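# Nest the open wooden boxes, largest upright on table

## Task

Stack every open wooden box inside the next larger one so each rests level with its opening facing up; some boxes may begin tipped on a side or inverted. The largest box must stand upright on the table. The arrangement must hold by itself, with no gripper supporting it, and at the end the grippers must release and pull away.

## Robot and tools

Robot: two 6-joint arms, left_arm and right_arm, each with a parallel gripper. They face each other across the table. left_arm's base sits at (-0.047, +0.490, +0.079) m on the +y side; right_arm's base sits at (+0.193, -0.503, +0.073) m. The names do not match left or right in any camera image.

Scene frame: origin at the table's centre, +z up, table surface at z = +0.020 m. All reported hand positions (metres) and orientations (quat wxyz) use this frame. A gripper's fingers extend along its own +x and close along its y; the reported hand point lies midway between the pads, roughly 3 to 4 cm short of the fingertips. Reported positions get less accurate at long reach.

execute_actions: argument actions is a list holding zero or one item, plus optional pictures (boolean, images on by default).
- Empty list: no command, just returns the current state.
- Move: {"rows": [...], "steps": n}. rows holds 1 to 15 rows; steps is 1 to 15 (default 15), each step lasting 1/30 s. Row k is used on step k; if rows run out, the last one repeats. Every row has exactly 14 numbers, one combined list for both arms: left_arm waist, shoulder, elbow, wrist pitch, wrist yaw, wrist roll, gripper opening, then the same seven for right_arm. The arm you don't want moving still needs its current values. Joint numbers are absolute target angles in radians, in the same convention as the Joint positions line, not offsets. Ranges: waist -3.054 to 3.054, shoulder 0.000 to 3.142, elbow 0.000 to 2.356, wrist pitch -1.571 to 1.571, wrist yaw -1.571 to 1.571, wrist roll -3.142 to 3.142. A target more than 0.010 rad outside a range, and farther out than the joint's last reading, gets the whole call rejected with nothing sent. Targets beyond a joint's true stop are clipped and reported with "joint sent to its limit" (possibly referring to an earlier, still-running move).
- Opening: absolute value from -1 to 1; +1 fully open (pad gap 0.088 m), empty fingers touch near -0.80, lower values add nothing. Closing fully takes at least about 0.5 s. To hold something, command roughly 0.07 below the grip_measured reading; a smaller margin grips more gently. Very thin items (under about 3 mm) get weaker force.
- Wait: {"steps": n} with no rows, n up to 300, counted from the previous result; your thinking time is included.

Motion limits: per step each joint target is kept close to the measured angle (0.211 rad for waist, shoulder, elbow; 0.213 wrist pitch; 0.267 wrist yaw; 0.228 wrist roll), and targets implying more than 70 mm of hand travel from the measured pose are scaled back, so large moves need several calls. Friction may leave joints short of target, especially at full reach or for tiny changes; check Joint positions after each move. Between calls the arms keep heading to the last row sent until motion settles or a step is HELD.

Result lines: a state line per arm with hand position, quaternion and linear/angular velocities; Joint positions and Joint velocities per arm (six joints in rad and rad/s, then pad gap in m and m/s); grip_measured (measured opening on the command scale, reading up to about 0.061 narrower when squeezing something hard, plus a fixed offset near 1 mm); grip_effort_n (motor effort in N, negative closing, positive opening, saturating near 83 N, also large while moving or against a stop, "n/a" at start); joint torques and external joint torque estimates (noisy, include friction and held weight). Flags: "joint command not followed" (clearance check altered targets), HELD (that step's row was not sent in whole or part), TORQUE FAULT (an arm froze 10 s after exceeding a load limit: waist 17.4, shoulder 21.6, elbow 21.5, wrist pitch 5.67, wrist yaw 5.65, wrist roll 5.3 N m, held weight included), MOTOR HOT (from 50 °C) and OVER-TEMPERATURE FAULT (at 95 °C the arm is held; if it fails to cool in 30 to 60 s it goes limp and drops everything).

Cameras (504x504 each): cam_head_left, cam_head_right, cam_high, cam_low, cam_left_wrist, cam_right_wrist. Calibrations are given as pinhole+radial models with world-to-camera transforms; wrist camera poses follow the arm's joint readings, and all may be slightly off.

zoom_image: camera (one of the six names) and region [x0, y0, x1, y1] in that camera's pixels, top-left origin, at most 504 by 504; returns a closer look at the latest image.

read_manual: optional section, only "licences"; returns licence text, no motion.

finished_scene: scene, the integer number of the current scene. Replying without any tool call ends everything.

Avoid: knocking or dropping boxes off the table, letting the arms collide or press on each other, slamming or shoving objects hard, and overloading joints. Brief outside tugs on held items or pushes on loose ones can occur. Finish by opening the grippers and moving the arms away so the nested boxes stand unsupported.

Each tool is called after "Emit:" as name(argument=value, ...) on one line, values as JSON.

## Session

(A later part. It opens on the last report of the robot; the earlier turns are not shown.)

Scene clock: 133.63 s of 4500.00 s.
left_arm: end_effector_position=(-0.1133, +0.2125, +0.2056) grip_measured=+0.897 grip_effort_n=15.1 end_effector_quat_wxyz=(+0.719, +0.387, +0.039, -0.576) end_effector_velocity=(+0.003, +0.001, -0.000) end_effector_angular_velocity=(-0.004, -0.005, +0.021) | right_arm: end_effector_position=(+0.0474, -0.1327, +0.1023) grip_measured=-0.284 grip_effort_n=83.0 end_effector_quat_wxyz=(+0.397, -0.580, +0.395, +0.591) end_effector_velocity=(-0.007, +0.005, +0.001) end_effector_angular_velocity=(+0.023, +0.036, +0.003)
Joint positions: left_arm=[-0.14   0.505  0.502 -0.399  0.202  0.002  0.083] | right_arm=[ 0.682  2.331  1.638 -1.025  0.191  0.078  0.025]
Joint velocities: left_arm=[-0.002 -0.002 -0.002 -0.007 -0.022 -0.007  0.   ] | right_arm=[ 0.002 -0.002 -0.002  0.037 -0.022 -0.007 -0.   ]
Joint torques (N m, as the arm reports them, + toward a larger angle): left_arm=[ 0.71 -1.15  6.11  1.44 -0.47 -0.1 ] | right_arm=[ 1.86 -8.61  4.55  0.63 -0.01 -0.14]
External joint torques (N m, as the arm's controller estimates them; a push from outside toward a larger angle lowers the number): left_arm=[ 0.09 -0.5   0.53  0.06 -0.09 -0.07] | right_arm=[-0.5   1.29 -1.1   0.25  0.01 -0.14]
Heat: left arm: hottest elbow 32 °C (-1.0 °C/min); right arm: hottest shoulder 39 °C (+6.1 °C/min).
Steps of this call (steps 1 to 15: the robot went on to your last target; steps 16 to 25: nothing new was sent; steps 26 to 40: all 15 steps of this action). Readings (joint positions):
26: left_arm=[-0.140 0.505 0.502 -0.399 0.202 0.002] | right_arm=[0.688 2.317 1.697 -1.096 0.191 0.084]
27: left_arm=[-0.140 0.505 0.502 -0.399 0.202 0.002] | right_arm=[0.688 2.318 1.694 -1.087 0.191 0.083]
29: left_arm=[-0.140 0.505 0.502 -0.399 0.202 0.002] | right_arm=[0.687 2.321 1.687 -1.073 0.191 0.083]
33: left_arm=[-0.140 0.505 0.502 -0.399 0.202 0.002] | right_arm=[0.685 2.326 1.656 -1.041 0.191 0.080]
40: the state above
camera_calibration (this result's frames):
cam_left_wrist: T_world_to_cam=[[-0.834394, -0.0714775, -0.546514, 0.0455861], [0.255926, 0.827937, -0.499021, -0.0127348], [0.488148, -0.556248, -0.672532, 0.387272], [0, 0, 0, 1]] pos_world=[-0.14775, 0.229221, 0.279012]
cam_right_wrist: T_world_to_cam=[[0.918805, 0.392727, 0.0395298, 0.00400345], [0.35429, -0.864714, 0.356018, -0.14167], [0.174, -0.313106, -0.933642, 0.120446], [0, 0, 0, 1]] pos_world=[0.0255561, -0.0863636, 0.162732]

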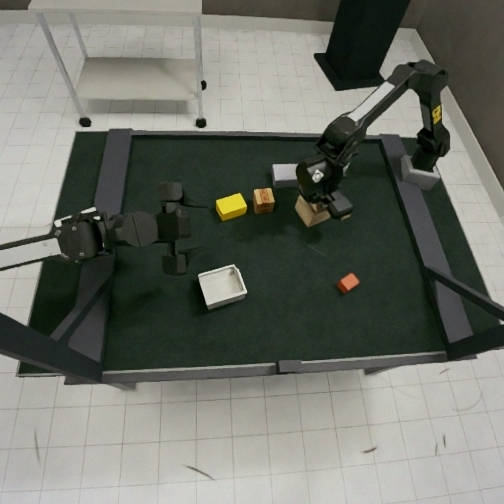

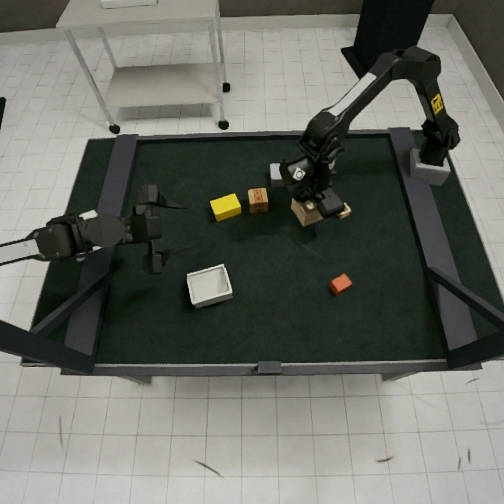

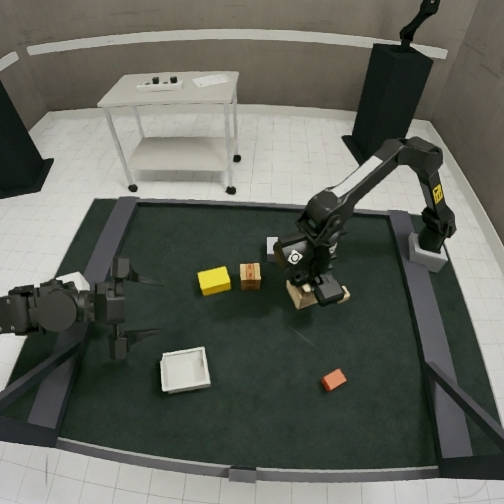

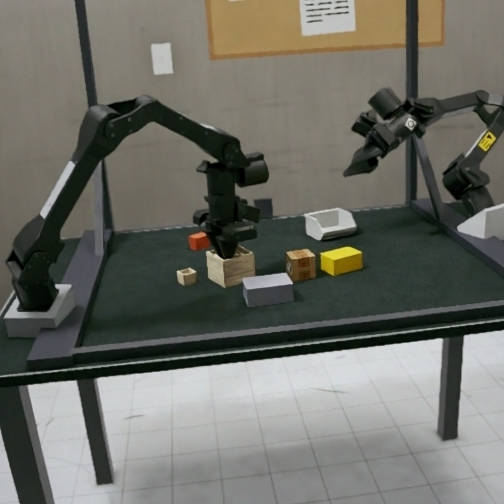

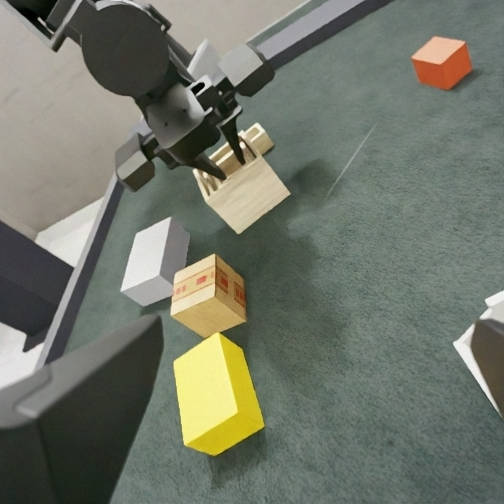

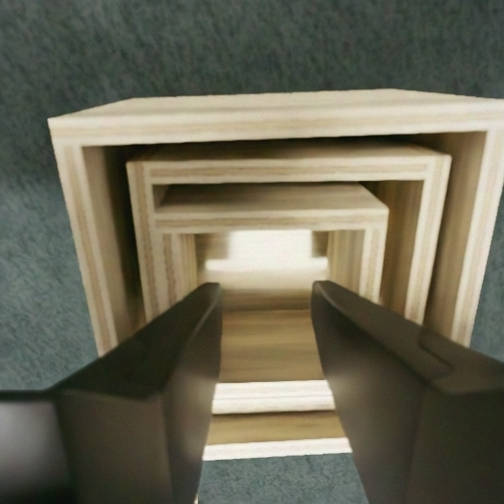

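Emit:
execute_actions(actions=[{"rows":[[-0.139,0.5,0.5,-0.4,0.20,0,0.9,0.673,2.357,1.62,-1.008,0.191,0.074,-0.2]],"steps":13}], pictures=false)

Emit:
execute_actions(actions=[{"rows":[[-0.139,0.5,0.5,-0.4,0.20,0,0.9,0.673,2.357,1.62,-1.008,0.191,0.074,-0.6]],"steps":10}])

Scene clock: 134.77 s of 4500.00 s.
left_arm: end_effector_position=(-0.1133, +0.2125, +0.2056) grip_measured=+0.897 grip_effort_n=15.1 end_effector_quat_wxyz=(+0.719, +0.387, +0.039, -0.576) end_effector_velocity=(-0.002, +0.001, -0.001) end_effector_angular_velocity=(+0.009, -0.000, -0.009) | right_arm: end_effector_position=(+0.0487, -0.1320, +0.0966) grip_measured=-0.284 grip_effort_n=83.0 end_effector_quat_wxyz=(+0.398, -0.580, +0.398, +0.589) end_effector_velocity=(+0.000, -0.006, +0.000) end_effector_angular_velocity=(-0.030, +0.010, +0.010)
Joint positions: left_arm=[-0.14   0.505  0.502 -0.399  0.202  0.002  0.083] | right_arm=[ 0.675  2.34   1.629 -1.01   0.191  0.078  0.025]
Joint velocities: left_arm=[-0.002 -0.002  0.002 -0.007  0.007  0.007 -0.   ] | right_arm=[-0.002 -0.002 -0.002 -0.022 -0.022 -0.007 -0.   ]
Joint torques (N m, as the arm reports them, + toward a larger angle): left_arm=[ 0.71 -1.16  6.09  1.44 -0.47 -0.09] | right_arm=[ 2.01 -8.07  4.67  0.61  0.03 -0.13]
External joint torques (N m, as the arm's controller estimates them; a push from outside toward a larger angle lowers the number): left_arm=[ 0.11 -0.45  0.42  0.04 -0.1  -0.07] | right_arm=[-0.23  1.84 -0.85  0.27  0.04 -0.13]
Heat: left arm: hottest elbow 32 °C (-1.0 °C/min); right arm: hottest shoulder 39 °C (+7.1 °C/min).
Steps of this call (steps 1 to 15: the robot went on to your last target; steps 16 to 21: nothing new was sent; steps 22 to 34: all 13 steps of this action). Readings (joint positions):
22: left_arm=[-0.140 0.505 0.502 -0.399 0.202 0.002] | right_arm=[0.682 2.332 1.637 -1.022 0.191 0.078]
23: left_arm=[-0.140 0.505 0.502 -0.399 0.202 0.002] | right_arm=[0.681 2.332 1.635 -1.017 0.191 0.078]
25: left_arm=[-0.140 0.505 0.502 -0.399 0.202 0.002] | right_arm=[0.679 2.335 1.633 -1.013 0.191 0.078]
29: left_arm=[-0.140 0.505 0.502 -0.399 0.202 0.002] | right_arm=[0.676 2.339 1.630 -1.011 0.191 0.078]
34: the state above

Scene clock: 135.10 s of 4500.00 s.
left_arm: end_effector_position=(-0.1133, +0.2125, +0.2056) grip_measured=+0.897 grip_effort_n=15.1 end_effector_quat_wxyz=(+0.719, +0.387, +0.039, -0.576) end_effector_velocity=(+0.001, +0.001, -0.001) end_effector_angular_velocity=(-0.003, +0.015, +0.019) | right_arm: end_effector_position=(+0.0487, -0.1320, +0.0966) grip_measured=-0.589 grip_effort_n=-15.6 end_effector_quat_wxyz=(+0.398, -0.580, +0.398, +0.589) end_effector_velocity=(+0.003, -0.001, -0.000) end_effector_angular_velocity=(-0.011, +0.004, +0.002)
Joint positions: left_arm=[-0.14   0.505  0.502 -0.399  0.202  0.002  0.083] | right_arm=[ 0.675  2.34   1.629 -1.01   0.191  0.078  0.01 ]
Joint velocities: left_arm=[-0.002 -0.002 -0.002 -0.007 -0.007 -0.022 -0.   ] | right_arm=[-0.007 -0.002 -0.002 -0.007 -0.007 -0.007 -0.005]
Joint torques (N m, as the arm reports them, + toward a larger angle): left_arm=[ 0.74 -1.12  6.13  1.44 -0.46 -0.1 ] | right_arm=[ 1.99 -8.37  4.52  0.61  0.03 -0.12]
External joint torques (N m, as the arm's controller estimates them; a push from outside toward a larger angle lowers the number): left_arm=[ 0.13 -0.43  0.5   0.05 -0.09 -0.07] | right_arm=[-0.09  1.54 -1.02  0.25  0.03 -0.12]
Heat: left arm: hottest elbow 32 °C (-1.0 °C/min); right arm: hottest shoulder 39 °C (+7.0 °C/min).
Steps of this call (steps 1 to 10: all 10 steps of this action). Readings (joint positions):
1: left_arm=[-0.140 0.505 0.502 -0.399 0.202 0.002] | right_arm=[0.675 2.340 1.629 -1.010 0.191 0.078]
2: left_arm=[-0.140 0.505 0.502 -0.399 0.202 0.002] | right_arm=[0.675 2.340 1.629 -1.010 0.191 0.078]
4: left_arm=[-0.140 0.505 0.502 -0.399 0.202 0.002] | right_arm=[0.675 2.340 1.629 -1.010 0.191 0.078]
8: left_arm=[-0.140 0.505 0.502 -0.399 0.202 0.002] | right_arm=[0.675 2.340 1.629 -1.010 0.191 0.078]
10: the state above
camera_calibration (this result's frames):
cam_left_wrist: T_world_to_cam=[[-0.834394, -0.0714775, -0.546514, 0.0455861], [0.255926, 0.827937, -0.499021, -0.0127348], [0.488148, -0.556248, -0.672532, 0.387272], [0, 0, 0, 1]] pos_world=[-0.14775, 0.229221, 0.279012]
cam_right_wrist: T_world_to_cam=[[0.920978, 0.387692, 0.038656, 0.00207102], [0.349344, -0.865639, 0.358647, -0.139608], [0.172507, -0.316802, -0.932673, 0.11458], [0, 0, 0, 1]] pos_world=[0.0270979, -0.0853537, 0.156855]

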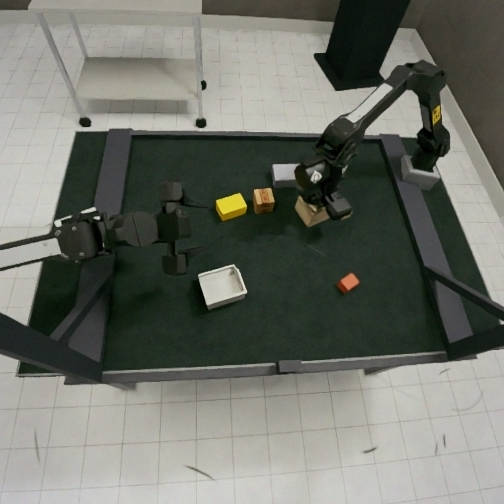

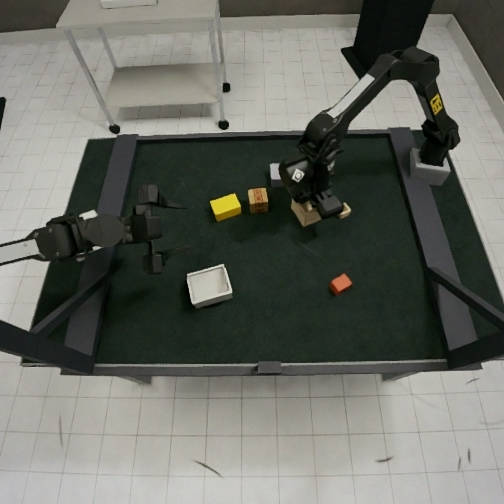

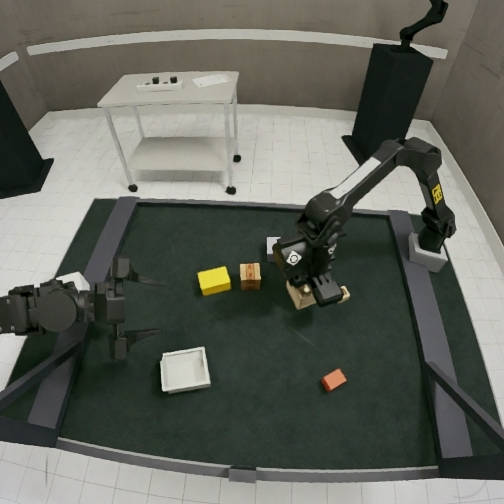

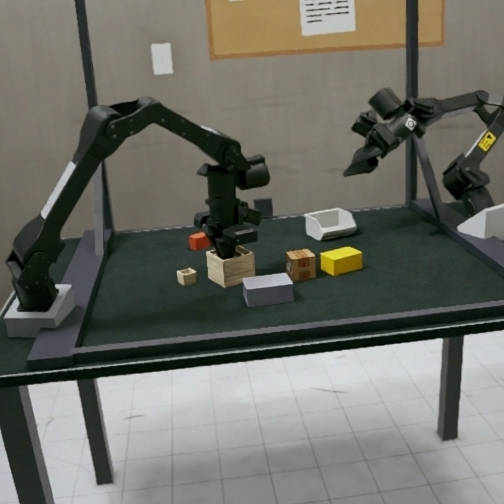

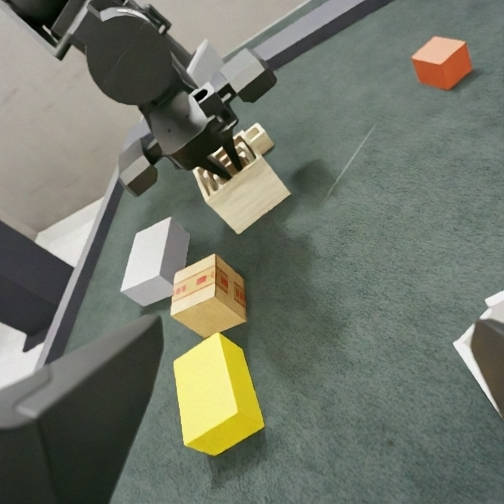

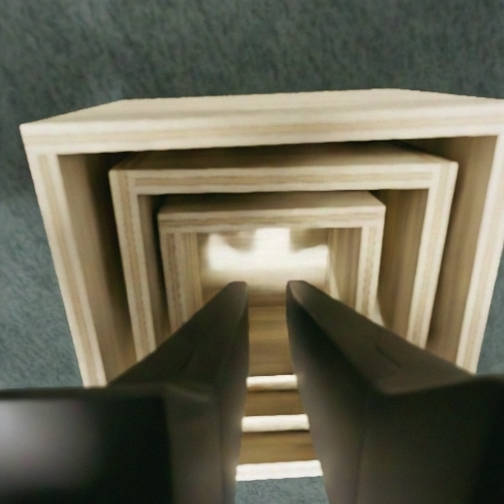

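Emit:
execute_actions(actions=[{"rows":[[-0.139,0.5,0.5,-0.4,0.20,0,0.9,0.68,2.31,1.69,-1.06,0.191,0.08,-0.8],[-0.139,0.5,0.5,-0.4,0.20,0,0.9,0.68,2.31,1.69,-1.06,0.191,0.08,-0.8],[-0.139,0.5,0.5,-0.4,0.20,0,0.9,0.68,2.31,1.69,-1.06,0.191,0.08,-0.8],[-0.139,0.5,0.5,-0.4,0.20,0,0.9,0.69,2.285,1.755,-1.15,0.191,0.09,-0.8]],"steps":13}], pictures=false)

Emit:
execute_actions(actions=[{"rows":[[-0.139,0.5,0.5,-0.4,0.20,0,0.9,0.72,2.2,1.62,-1.12,0.185,0.12,-0.8],[-0.139,0.5,0.5,-0.4,0.20,0,0.9,0.72,2.2,1.62,-1.12,0.185,0.12,-0.8],[-0.139,0.5,0.5,-0.4,0.20,0,0.9,0.75,2.15,1.53,-1.09,0.18,0.15,-0.8],[-0.139,0.5,0.5,-0.4,0.20,0,0.9,0.75,2.15,1.53,-1.09,0.18,0.15,-0.8],[-0.139,0.5,0.5,-0.4,0.20,0,0.9,0.78,2.10,1.44,-1.06,0.18,0.18,-0.8],[-0.139,0.5,0.5,-0.4,0.20,0,0.9,0.78,2.10,1.44,-1.06,0.18,0.18,-0.8],[-0.139,0.5,0.5,-0.4,0.20,0,0.9,0.81,2.05,1.36,-1.03,0.17,0.21,-0.8],[-0.139,0.5,0.5,-0.4,0.20,0,0.9,0.81,2.05,1.36,-1.03,0.17,0.21,-0.8],[-0.139,0.5,0.5,-0.4,0.20,0,0.9,0.834,2.045,1.29,-0.987,0.169,0.225,-0.8]],"steps":15}], pictures=false)

Emit:
execute_actions(actions=[{"steps":10}])

Scene clock: 137.13 s of 4500.00 s.
left_arm: end_effector_position=(-0.1133, +0.2125, +0.2056) grip_measured=+0.897 grip_effort_n=15.1 end_effector_quat_wxyz=(+0.719, +0.387, +0.039, -0.576) end_effector_velocity=(+0.006, +0.004, -0.005) end_effector_angular_velocity=(+0.020, -0.012, +0.029) | right_arm: end_effector_position=(+0.0490, -0.1230, +0.1492) grip_measured=-0.788 grip_effort_n=-69.1 end_effector_quat_wxyz=(+0.407, -0.565, +0.389, +0.603) end_effector_velocity=(+0.009, -0.009, -0.003) end_effector_angular_velocity=(-0.048, -0.031, -0.004)
Joint positions: left_arm=[-0.14   0.505  0.502 -0.399  0.202  0.002  0.083] | right_arm=[ 0.69   2.285  1.755 -1.144  0.191  0.086  0.   ]
Joint velocities: left_arm=[-0.002  0.002 -0.007 -0.022 -0.022  0.007 -0.   ] | right_arm=[-0.007  0.002 -0.002 -0.051  0.007  0.007 -0.   ]
Joint torques (N m, as the arm reports them, + toward a larger angle): left_arm=[ 0.73 -1.13  6.13  1.44 -0.47 -0.1 ] | right_arm=[  2.45 -10.56   5.72   0.25   0.05   0.08]
External joint torques (N m, as the arm's controller estimates them; a push from outside toward a larger angle lowers the number): left_arm=[ 0.13 -0.52  0.63  0.09 -0.1  -0.07] | right_arm=[ 0.32 -0.88 -0.02 -0.19  0.06  0.08]
Heat: left arm: hottest elbow 32 °C (-1.0 °C/min); right arm: hottest shoulder 39 °C (+6.0 °C/min).
Steps of this call (steps 1 to 15: the robot went on to your last target; steps 16 to 48: nothing new was sent; steps 49 to 61: all 13 steps of this action). Readings (joint positions):
49: left_arm=[-0.140 0.505 0.502 -0.399 0.202 0.002] | right_arm=[0.675 2.340 1.634 -1.015 0.191 0.078]
50: left_arm=[-0.140 0.505 0.502 -0.399 0.202 0.002] | right_arm=[0.676 2.340 1.645 -1.031 0.191 0.078]
52: left_arm=[-0.140 0.505 0.502 -0.399 0.202 0.002] | right_arm=[0.677 2.335 1.669 -1.058 0.191 0.078]
56: left_arm=[-0.140 0.505 0.502 -0.399 0.202 0.002] | right_arm=[0.686 2.306 1.734 -1.128 0.191 0.084]
61: the state above

Scene clock: 137.63 s of 4500.00 s.
left_arm: end_effector_position=(-0.1133, +0.2125, +0.2056) grip_measured=+0.897 grip_effort_n=15.1 end_effector_quat_wxyz=(+0.719, +0.387, +0.039, -0.576) end_effector_velocity=(+0.002, +0.002, +0.001) end_effector_angular_velocity=(-0.008, -0.006, +0.019) | right_arm: end_effector_position=(+0.0373, -0.2223, +0.1292) grip_measured=-0.789 grip_effort_n=-72.3 end_effector_quat_wxyz=(+0.393, -0.585, +0.390, +0.593) end_effector_velocity=(+0.021, -0.034, -0.033) end_effector_angular_velocity=(-0.111, -0.067, -0.041)
Joint positions: left_arm=[-0.14   0.505  0.502 -0.399  0.202  0.002  0.083] | right_arm=[ 0.836  2.059  1.305 -0.995  0.17   0.218  0.   ]
Joint velocities: left_arm=[-0.002 -0.007 -0.002 -0.007 -0.022 -0.007  0.   ] | right_arm=[-0.012 -0.002 -0.139  0.007 -0.007  0.051  0.   ]
Joint torques (N m, as the arm reports them, + toward a larger angle): left_arm=[ 0.7  -1.14  6.1   1.44 -0.46 -0.1 ] | right_arm=[ 1.51 -9.77  5.23  0.74  0.    0.11]
External joint torques (N m, as the arm's controller estimates them; a push from outside toward a larger angle lowers the number): left_arm=[ 0.07 -0.45  0.49  0.05 -0.08 -0.07] | right_arm=[-0.03 -1.52 -0.73  0.25 -0.02  0.1 ]
Heat: left arm: hottest elbow 32 °C (-1.0 °C/min); right arm: hottest shoulder 39 °C (+6.1 °C/min).
Steps of this call (steps 1 to 15: all 15 steps of this action). Readings (joint positions):
1: left_arm=[-0.140 0.505 0.502 -0.399 0.202 0.002] | right_arm=[0.691 2.278 1.740 -1.135 0.191 0.091]
2: left_arm=[-0.140 0.505 0.502 -0.399 0.202 0.002] | right_arm=[0.695 2.262 1.706 -1.127 0.191 0.100]
4: left_arm=[-0.140 0.505 0.502 -0.399 0.202 0.002] | right_arm=[0.713 2.216 1.622 -1.115 0.189 0.123]
8: left_arm=[-0.140 0.505 0.502 -0.399 0.202 0.002] | right_arm=[0.778 2.113 1.452 -1.059 0.179 0.178]
15: the state above

Scene clock: 137.97 s of 4500.00 s.
left_arm: end_effector_position=(-0.1133, +0.2125, +0.2056) grip_measured=+0.897 grip_effort_n=15.1 end_effector_quat_wxyz=(+0.719, +0.387, +0.039, -0.576) end_effector_velocity=(-0.002, +0.001, -0.001) end_effector_angular_velocity=(+0.004, +0.011, -0.002) | right_arm: end_effector_position=(+0.0372, -0.2221, +0.1288) grip_measured=-0.789 grip_effort_n=-72.3 end_effector_quat_wxyz=(+0.395, -0.583, +0.390, +0.593) end_effector_velocity=(-0.000, -0.001, -0.003) end_effector_angular_velocity=(-0.007, +0.005, +0.005)
Joint positions: left_arm=[-0.14   0.505  0.502 -0.399  0.202  0.002  0.083] | right_arm=[ 0.836  2.057  1.301 -0.989  0.17   0.221  0.   ]
Joint velocities: left_arm=[-0.002 -0.002  0.002 -0.007  0.007 -0.007 -0.   ] | right_arm=[-0.002  0.002 -0.007  0.007 -0.007 -0.007 -0.   ]
Joint torques (N m, as the arm reports them, + toward a larger angle): left_arm=[ 0.69 -1.14  6.12  1.44 -0.47 -0.1 ] | right_arm=[ 1.41 -9.71  4.48  0.68  0.02  0.1 ]
External joint torques (N m, as the arm's controller estimates them; a push from outside toward a larger angle lowers the number): left_arm=[ 0.09 -0.47  0.5   0.05 -0.1  -0.08] | right_arm=[-0.17 -1.91 -1.1   0.3   0.01  0.1 ]
Heat: left arm: hottest elbow 32 °C (-1.0 °C/min); right arm: hottest shoulder 39 °C (+6.0 °C/min).
Steps of this call (steps 1 to 10: the robot went on to your last target). Readings (joint positions):
1: left_arm=[-0.140 0.505 0.502 -0.399 0.202 0.002] | right_arm=[0.836 2.059 1.302 -0.994 0.170 0.219]
2: left_arm=[-0.140 0.505 0.502 -0.399 0.202 0.002] | right_arm=[0.836 2.059 1.301 -0.992 0.170 0.219]
4: left_arm=[-0.140 0.505 0.502 -0.399 0.202 0.002] | right_arm=[0.836 2.058 1.301 -0.989 0.170 0.220]
8: left_arm=[-0.140 0.505 0.502 -0.399 0.202 0.002] | right_arm=[0.836 2.057 1.301 -0.989 0.170 0.221]
10: the state above
camera_calibration (this result's frames):
cam_left_wrist: T_world_to_cam=[[-0.834394, -0.0714775, -0.546514, 0.0455861], [0.255926, 0.827937, -0.499021, -0.0127348], [0.488148, -0.556248, -0.672532, 0.387272], [0, 0, 0, 1]] pos_world=[-0.14775, 0.229221, 0.279012]
cam_right_wrist: T_world_to_cam=[[0.913793, 0.403811, 0.0438164, 0.0495095], [0.363559, -0.861238, 0.355097, -0.224288], [0.181129, -0.308556, -0.933802, 0.119681], [0, 0, 0, 1]] pos_world=[0.014623, -0.176229, 0.189233]

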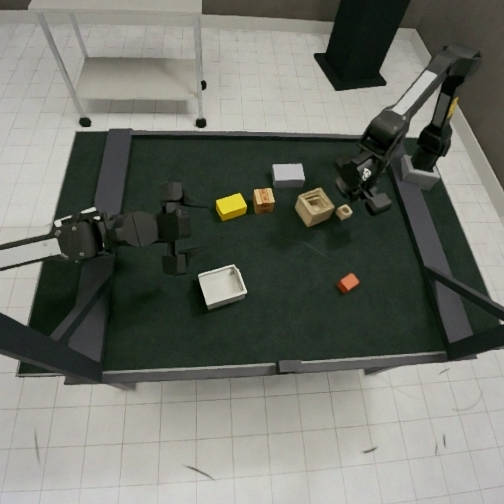

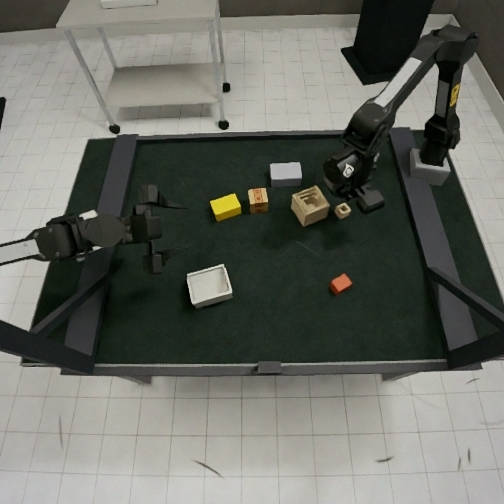

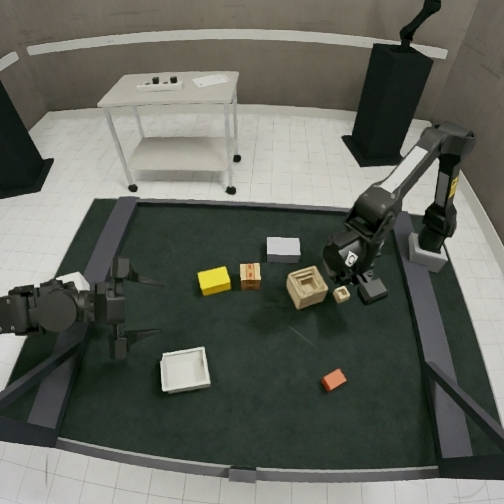

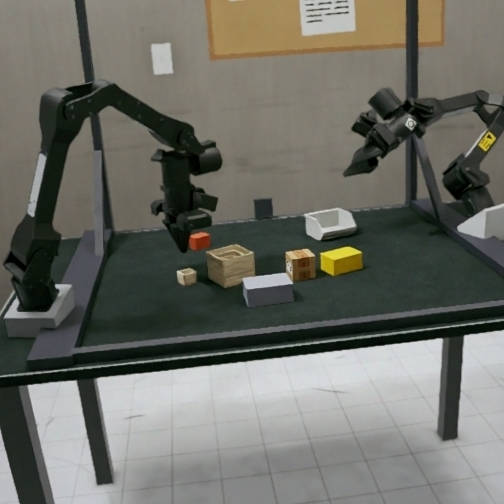

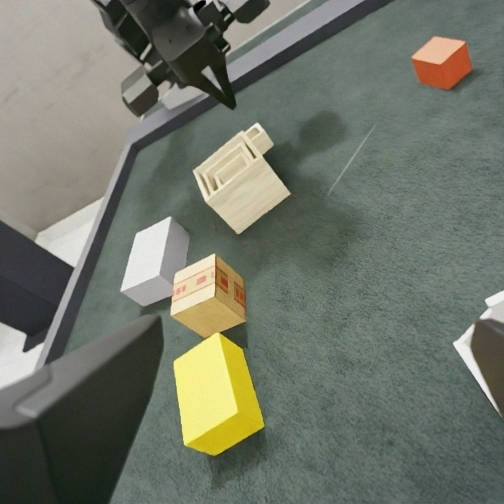

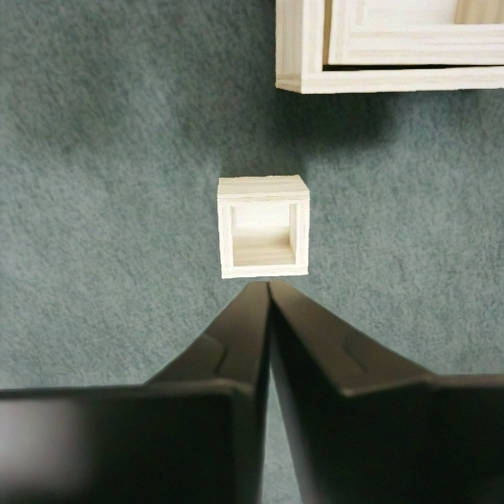

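Emit:
execute_actions(actions=[{"rows":[[-0.139,0.5,0.5,-0.4,0.20,0,0.9,0.841,2.118,1.192,-0.857,0.168,0.225,-0.8]],"steps":15}], pictures=false)

Emit:
execute_actions(actions=[{"steps":6}])

Scene clock: 139.63 s of 4500.00 s.
left_arm: end_effector_position=(-0.1133, +0.2125, +0.2056) grip_measured=+0.897 grip_effort_n=15.1 end_effector_quat_wxyz=(+0.719, +0.387, +0.039, -0.576) end_effector_velocity=(+0.000, -0.001, +0.001) end_effector_angular_velocity=(-0.005, -0.011, -0.005) | right_arm: end_effector_position=(+0.0354, -0.2328, +0.0892) grip_measured=-0.789 grip_effort_n=-72.3 end_effector_quat_wxyz=(+0.390, -0.593, +0.391, +0.586) end_effector_velocity=(+0.001, -0.002, +0.000) end_effector_angular_velocity=(-0.011, +0.002, -0.009)
Joint positions: left_arm=[-0.14   0.505  0.502 -0.399  0.202  0.002  0.083] | right_arm=[ 0.839  2.109  1.197 -0.859  0.17   0.221  0.   ]
Joint velocities: left_arm=[-0.002 -0.002 -0.002  0.007 -0.007  0.007 -0.   ] | right_arm=[-0.002 -0.002 -0.002 -0.007 -0.007  0.007 -0.   ]
Joint torques (N m, as the arm reports them, + toward a larger angle): left_arm=[ 0.71 -1.14  6.13  1.44 -0.46 -0.11] | right_arm=[ 1.82 -7.09  4.7   0.58 -0.06  0.12]
External joint torques (N m, as the arm's controller estimates them; a push from outside toward a larger angle lowers the number): left_arm=[ 0.1  -0.45  0.5   0.05 -0.09 -0.09] | right_arm=[ 0.28  0.69 -0.46  0.26 -0.07  0.12]
Heat: left arm: hottest elbow 32 °C (-1.0 °C/min); right arm: hottest shoulder 39 °C (+6.1 °C/min).
Steps of this call (steps 1 to 15: the robot went on to your last target; steps 16 to 35: nothing new was sent; steps 36 to 50: all 15 steps of this action). Readings (joint positions):
36: left_arm=[-0.140 0.505 0.502 -0.399 0.202 0.002] | right_arm=[0.836 2.060 1.290 -0.971 0.170 0.221]
37: left_arm=[-0.140 0.505 0.502 -0.399 0.202 0.002] | right_arm=[0.836 2.061 1.268 -0.925 0.170 0.221]
39: left_arm=[-0.140 0.505 0.502 -0.399 0.202 0.002] | right_arm=[0.837 2.079 1.236 -0.890 0.170 0.221]
43: left_arm=[-0.140 0.505 0.502 -0.399 0.202 0.002] | right_arm=[0.839 2.109 1.198 -0.868 0.170 0.221]
50: the state above

Scene clock: 139.83 s of 4500.00 s.
left_arm: end_effector_position=(-0.1133, +0.2125, +0.2056) grip_measured=+0.897 grip_effort_n=15.1 end_effector_quat_wxyz=(+0.719, +0.387, +0.039, -0.576) end_effector_velocity=(+0.003, +0.001, -0.000) end_effector_angular_velocity=(-0.004, -0.005, +0.021) | right_arm: end_effector_position=(+0.0353, -0.2328, +0.0892) grip_measured=-0.789 grip_effort_n=-72.3 end_effector_quat_wxyz=(+0.390, -0.593, +0.391, +0.586) end_effector_velocity=(+0.000, -0.001, +0.001) end_effector_angular_velocity=(-0.007, +0.005, +0.005)
Joint positions: left_arm=[-0.14   0.505  0.502 -0.399  0.202  0.002  0.083] | right_arm=[ 0.839  2.109  1.197 -0.858  0.17   0.221  0.   ]
Joint velocities: left_arm=[-0.002 -0.002 -0.002 -0.007 -0.022 -0.007 -0.   ] | right_arm=[-0.002 -0.002  0.002 -0.007 -0.007 -0.007 -0.   ]
Joint torques (N m, as the arm reports them, + toward a larger angle): left_arm=[ 0.72 -1.13  6.12  1.44 -0.47 -0.1 ] | right_arm=[ 1.47 -6.99  4.54  0.55 -0.04  0.11]
External joint torques (N m, as the arm's controller estimates them; a push from outside toward a larger angle lowers the number): left_arm=[ 0.13 -0.45  0.52  0.06 -0.1  -0.07] | right_arm=[-0.08  0.82 -0.65  0.23 -0.04  0.1 ]
Heat: left arm: hottest elbow 32 °C (-1.0 °C/min); right arm: hottest shoulder 39 °C (+6.0 °C/min).
Steps of this call (steps 1 to 6: the robot went on to your last target). Readings (joint positions):
1: left_arm=[-0.140 0.505 0.502 -0.399 0.202 0.002] | right_arm=[0.839 2.109 1.197 -0.859 0.170 0.221]
2: left_arm=[-0.140 0.505 0.502 -0.399 0.202 0.002] | right_arm=[0.839 2.109 1.197 -0.858 0.170 0.221]
4: left_arm=[-0.140 0.505 0.502 -0.399 0.202 0.002] | right_arm=[0.839 2.109 1.197 -0.858 0.170 0.221]
6: the state above
camera_calibration (this result's frames):
cam_left_wrist: T_world_to_cam=[[-0.834394, -0.0714775, -0.546514, 0.0455861], [0.255926, 0.827937, -0.499021, -0.0127348], [0.488148, -0.556248, -0.672532, 0.387272], [0, 0, 0, 1]] pos_world=[-0.14775, 0.229221, 0.279012]
cam_right_wrist: T_world_to_cam=[[0.910417, 0.410776, 0.0490337, 0.0585599], [0.364106, -0.851911, 0.376396, -0.218469], [0.196387, -0.324824, -0.92516, 0.0746829], [0, 0, 0, 1]] pos_world=[0.0115651, -0.185912, 0.148453]

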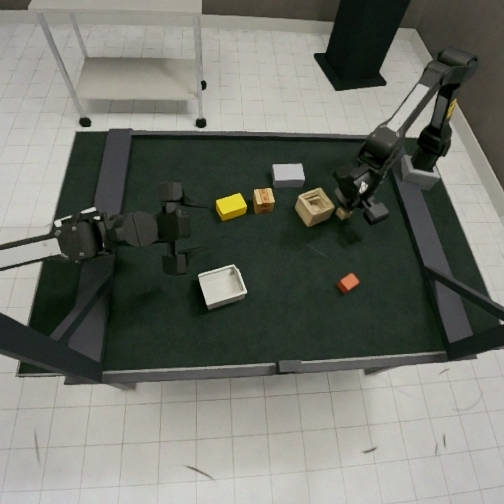

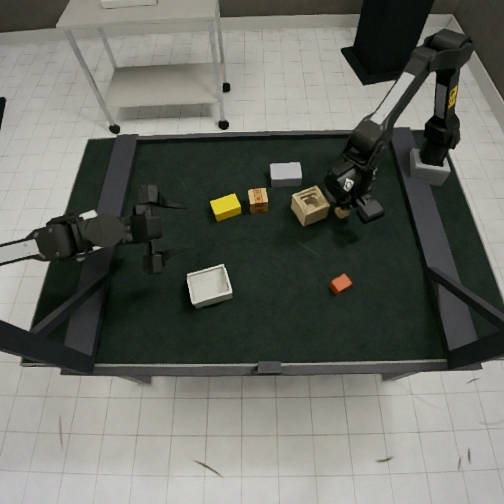

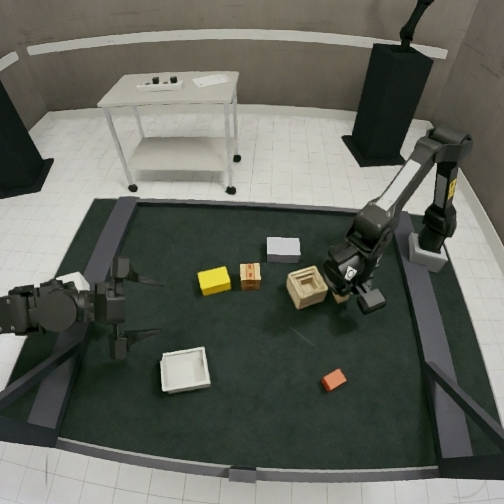

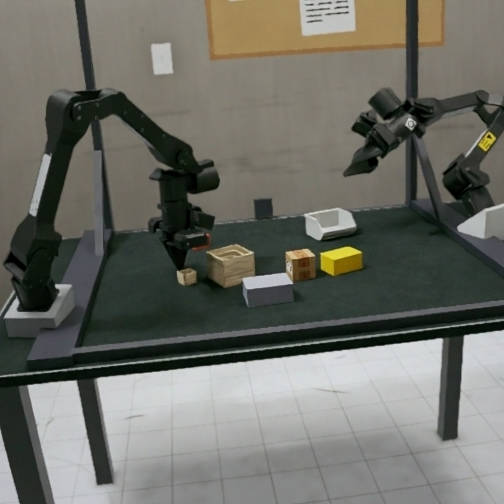

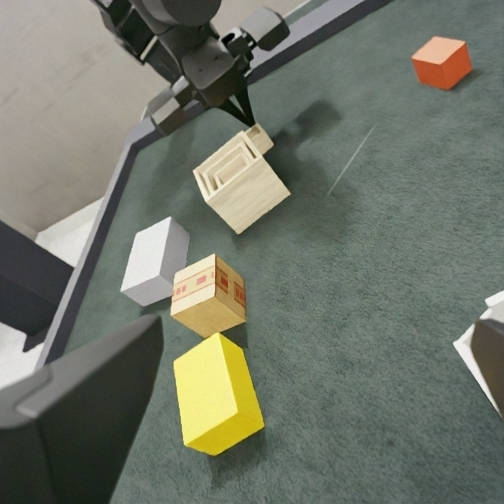

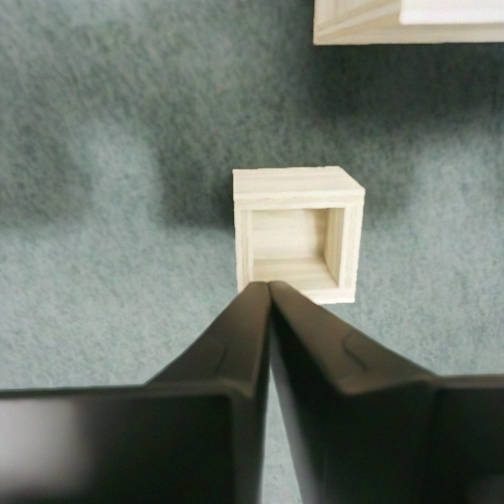

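Emit:
execute_actions(actions=[{"rows":[[-0.139,0.5,0.5,-0.4,0.20,0,0.9,0.839,2.112,1.245,-0.884,0.168,0.22,-0.8],[-0.139,0.5,0.5,-0.4,0.20,0,0.9,0.839,2.112,1.245,-0.884,0.168,0.22,-0.8],[-0.139,0.5,0.5,-0.4,0.20,0,0.9,0.839,2.112,1.245,-0.884,0.168,0.22,-0.8],[-0.139,0.5,0.5,-0.4,0.20,0,0.9,0.809,2.12,1.245,-0.884,0.168,0.195,-0.8]],"steps":15}])

Scene clock: 142.73 s of 4500.00 s.
left_arm: end_effector_position=(-0.1133, +0.2125, +0.2056) grip_measured=+0.897 grip_effort_n=14.7 end_effector_quat_wxyz=(+0.719, +0.387, +0.039, -0.576) end_effector_velocity=(+0.003, +0.004, -0.002) end_effector_angular_velocity=(+0.007, +0.004, +0.021) | right_arm: end_effector_position=(+0.0393, -0.2202, +0.0968) grip_measured=-0.789 grip_effort_n=-72.3 end_effector_quat_wxyz=(+0.392, -0.585, +0.394, +0.590) end_effector_velocity=(+0.002, -0.007, -0.001) end_effector_angular_velocity=(-0.025, -0.009, +0.014)
Joint positions: left_arm=[-0.14   0.505  0.502 -0.399  0.202  0.002  0.083] | right_arm=[ 0.81   2.109  1.239 -0.882  0.169  0.2    0.   ]
Joint velocities: left_arm=[ 0.002 -0.007 -0.002 -0.022 -0.007 -0.007  0.   ] | right_arm=[ 0.002 -0.002 -0.007 -0.022 -0.007 -0.007 -0.   ]
Joint torques (N m, as the arm reports them, + toward a larger angle): left_arm=[ 0.71 -1.14  6.13  1.44 -0.47 -0.1 ] | right_arm=[ 1.54 -7.    5.77  0.23 -0.07 -0.08]
External joint torques (N m, as the arm's controller estimates them; a push from outside toward a larger angle lowers the number): left_arm=[ 0.1  -0.45  0.55  0.07 -0.1  -0.08] | right_arm=[-0.08  0.88  0.55 -0.1  -0.07 -0.08]
Heat: left arm: hottest elbow 32 °C (-1.0 °C/min); right arm: hottest shoulder 39 °C (+5.0 °C/min).
Steps of this call (steps 1 to 15: the robot went on to your last target; steps 16 to 72: nothing new was sent; steps 73 to 87: all 15 steps of this action). Readings (joint positions):
73: left_arm=[-0.140 0.505 0.502 -0.399 0.202 0.002] | right_arm=[0.839 2.109 1.200 -0.861 0.170 0.221]
74: left_arm=[-0.140 0.505 0.502 -0.399 0.202 0.002] | right_arm=[0.839 2.109 1.208 -0.869 0.170 0.221]
76: left_arm=[-0.140 0.505 0.502 -0.399 0.202 0.002] | right_arm=[0.838 2.109 1.223 -0.875 0.170 0.219]
80: left_arm=[-0.140 0.505 0.502 -0.399 0.202 0.002] | right_arm=[0.816 2.109 1.239 -0.880 0.169 0.204]
87: the state above
camera_calibration (this result's frames):
cam_left_wrist: T_world_to_cam=[[-0.834394, -0.0714775, -0.546514, 0.0455861], [0.255926, 0.827937, -0.499021, -0.0127348], [0.488148, -0.556248, -0.672532, 0.387272], [0, 0, 0, 1]] pos_world=[-0.14775, 0.229221, 0.279012]
cam_right_wrist: T_world_to_cam=[[0.91502, 0.40142, 0.0400159, 0.0480353], [0.360538, -0.858243, 0.365282, -0.212287], [0.180975, -0.319813, -0.930036, 0.0872158], [0, 0, 0, 1]] pos_world=[0.0168002, -0.173583, 0.156736]

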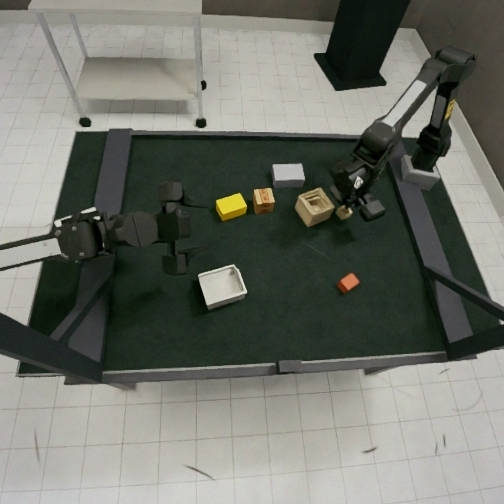

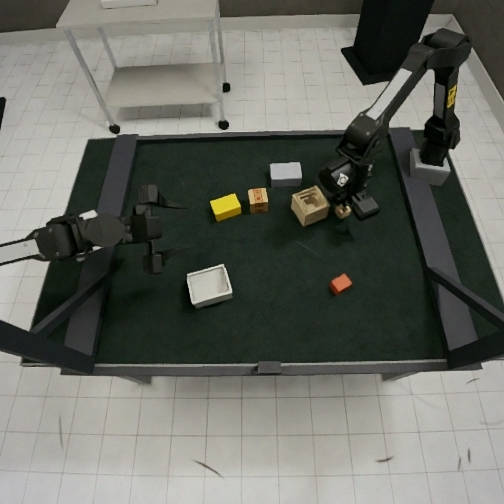

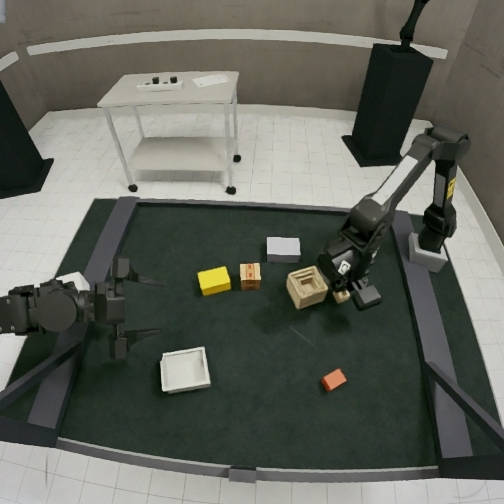

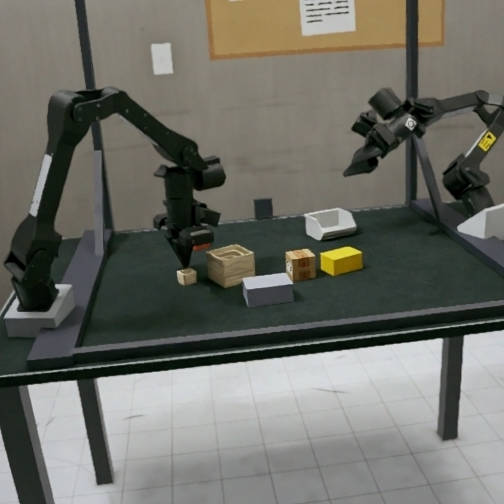

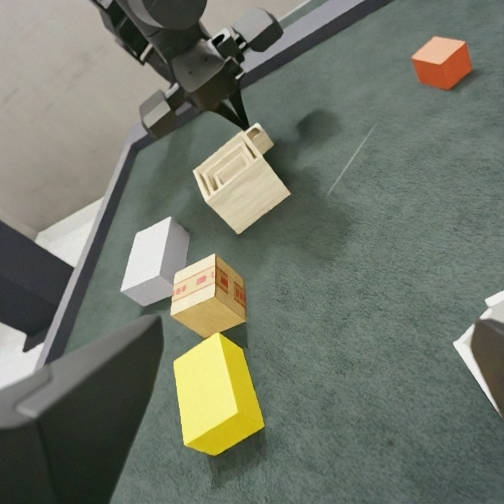

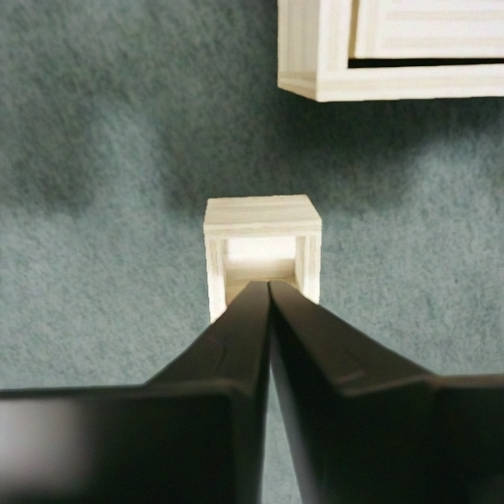

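Emit:
execute_actions(actions=[{"rows":[[-0.139,0.5,0.5,-0.4,0.20,0,0.9,0.82,2.11,1.20,-0.86,0.168,0.2,-0.8],[-0.139,0.5,0.5,-0.4,0.20,0,0.9,0.82,2.11,1.20,-0.86,0.168,0.2,-0.8],[-0.139,0.5,0.5,-0.4,0.20,0,0.9,0.82,2.11,1.20,-0.86,0.168,0.2,-0.8],[-0.139,0.5,0.5,-0.4,0.20,0,0.9,0.82,2.12,1.19,-0.84,0.168,0.2,-0.8],[-0.139,0.5,0.5,-0.4,0.20,0,0.9,0.82,2.125,1.175,-0.825,0.168,0.2,-0.8],[-0.139,0.5,0.5,-0.4,0.20,0,0.9,0.82,2.129,1.16,-0.802,0.168,0.2,-0.8]],"steps":15}])

Emit:
zoom_image(camera="cam_low", region=[150,230,230,300])

Scene clock: 144.37 s of 4500.00 s.
left_arm: end_effector_position=(-0.1133, +0.2125, +0.2056) grip_measured=+0.897 grip_effort_n=15.1 end_effector_quat_wxyz=(+0.719, +0.387, +0.039, -0.576) end_effector_velocity=(+0.004, +0.002, -0.002) end_effector_angular_velocity=(-0.000, -0.004, +0.024) | right_arm: end_effector_position=(+0.0385, -0.2289, +0.0805) grip_measured=-0.789 grip_effort_n=-72.3 end_effector_quat_wxyz=(+0.391, -0.586, +0.391, +0.592) end_effector_velocity=(-0.001, +0.003, +0.001) end_effector_angular_velocity=(+0.015, +0.001, -0.007)
Joint positions: left_arm=[-0.14   0.505  0.502 -0.399  0.202  0.002  0.083] | right_arm=[ 0.818  2.114  1.17  -0.805  0.169  0.199  0.   ]
Joint velocities: left_arm=[-0.002 -0.002 -0.007 -0.007 -0.022 -0.007  0.   ] | right_arm=[ 0.002 -0.002  0.002  0.007  0.007  0.007 -0.   ]
Joint torques (N m, as the arm reports them, + toward a larger angle): left_arm=[ 0.69 -1.11  6.13  1.44 -0.46 -0.1 ] | right_arm=[ 1.71 -6.33  4.07  0.61 -0.06  0.08]
External joint torques (N m, as the arm's controller estimates them; a push from outside toward a larger angle lowers the number): left_arm=[ 0.07 -0.45  0.57  0.07 -0.08 -0.07] | right_arm=[ 0.1   1.53 -1.08  0.27 -0.06  0.08]
Heat: left arm: hottest elbow 32 °C (-1.0 °C/min); right arm: hottest shoulder 39 °C (+5.1 °C/min).
Steps of this call (steps 1 to 15: the robot went on to your last target; steps 16 to 34: nothing new was sent; steps 35 to 49: all 15 steps of this action). Readings (joint positions):
35: left_arm=[-0.140 0.505 0.502 -0.399 0.202 0.002] | right_arm=[0.810 2.109 1.236 -0.880 0.169 0.199]
36: left_arm=[-0.140 0.505 0.502 -0.399 0.202 0.002] | right_arm=[0.811 2.109 1.231 -0.873 0.169 0.199]
38: left_arm=[-0.140 0.505 0.502 -0.399 0.202 0.002] | right_arm=[0.815 2.109 1.219 -0.865 0.169 0.199]
42: left_arm=[-0.140 0.505 0.502 -0.399 0.202 0.002] | right_arm=[0.818 2.110 1.183 -0.821 0.169 0.199]
49: the state above
camera_calibration (this result's frames):
cam_left_wrist: T_world_to_cam=[[-0.834394, -0.0714775, -0.546514, 0.0455861], [0.255926, 0.827937, -0.499021, -0.0127348], [0.488148, -0.556248, -0.672532, 0.387272], [0, 0, 0, 1]] pos_world=[-0.14775, 0.229221, 0.279012]
cam_right_wrist: T_world_to_cam=[[0.911766, 0.408669, 0.0408962, 0.054631], [0.367773, -0.856714, 0.36164, -0.213123], [0.182828, -0.314691, -0.93142, 0.0706033], [0, 0, 0, 1]] pos_world=[0.0156621, -0.182693, 0.140601]

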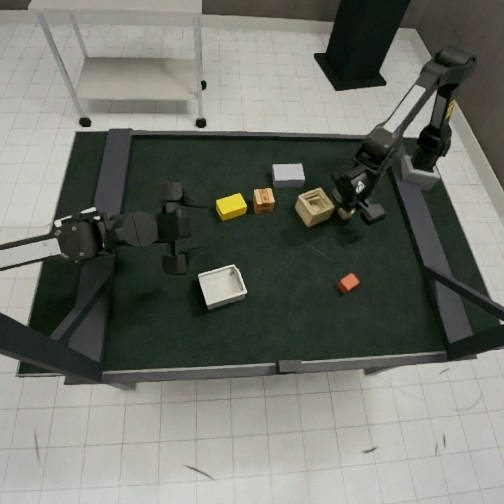

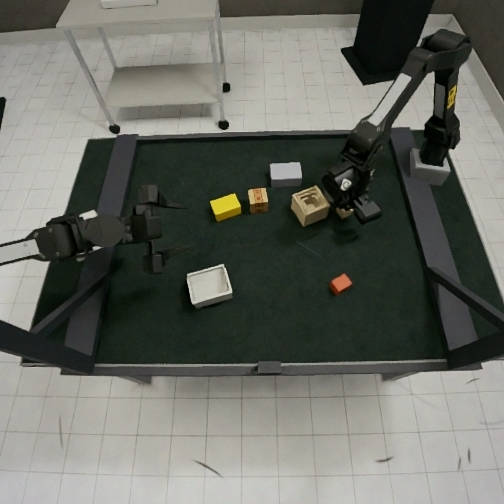

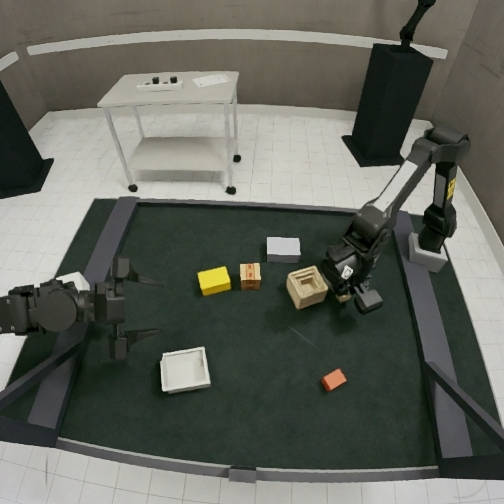

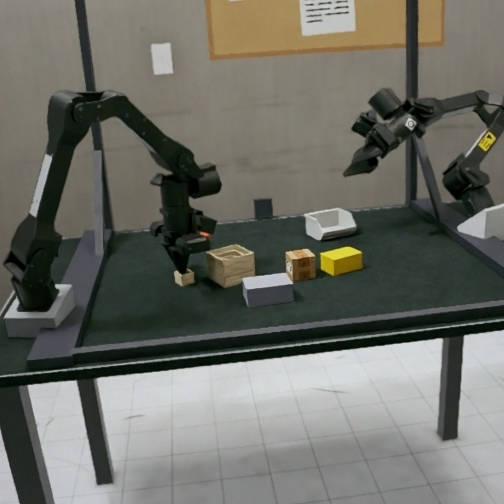

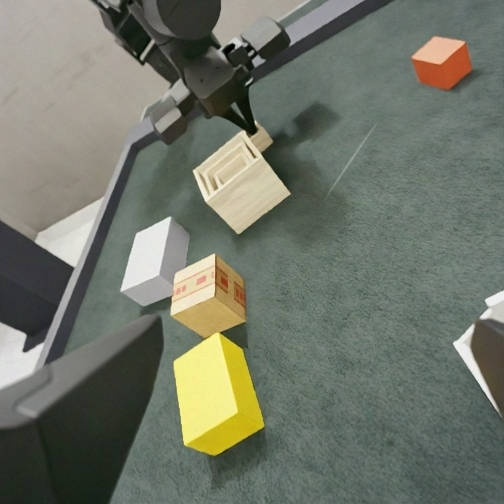

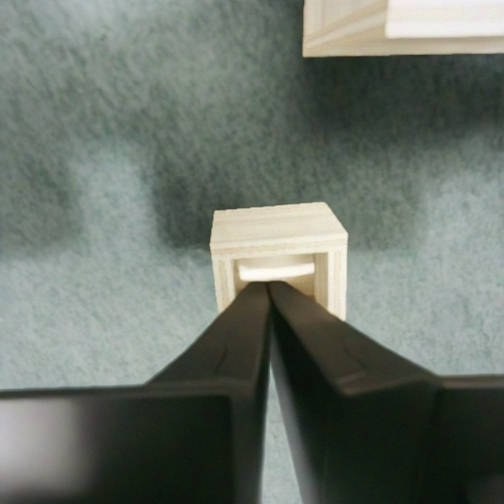

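Region (150, 230, 230, 300) of cam_low's 504x504 image, scaled by 6.300, with more detail than that image has; it fills the top 441 rows of this view, and the rest is white.

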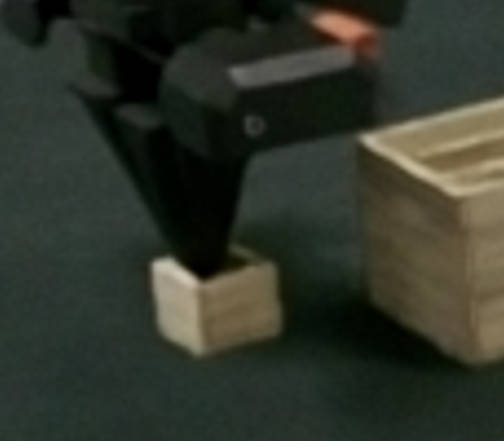

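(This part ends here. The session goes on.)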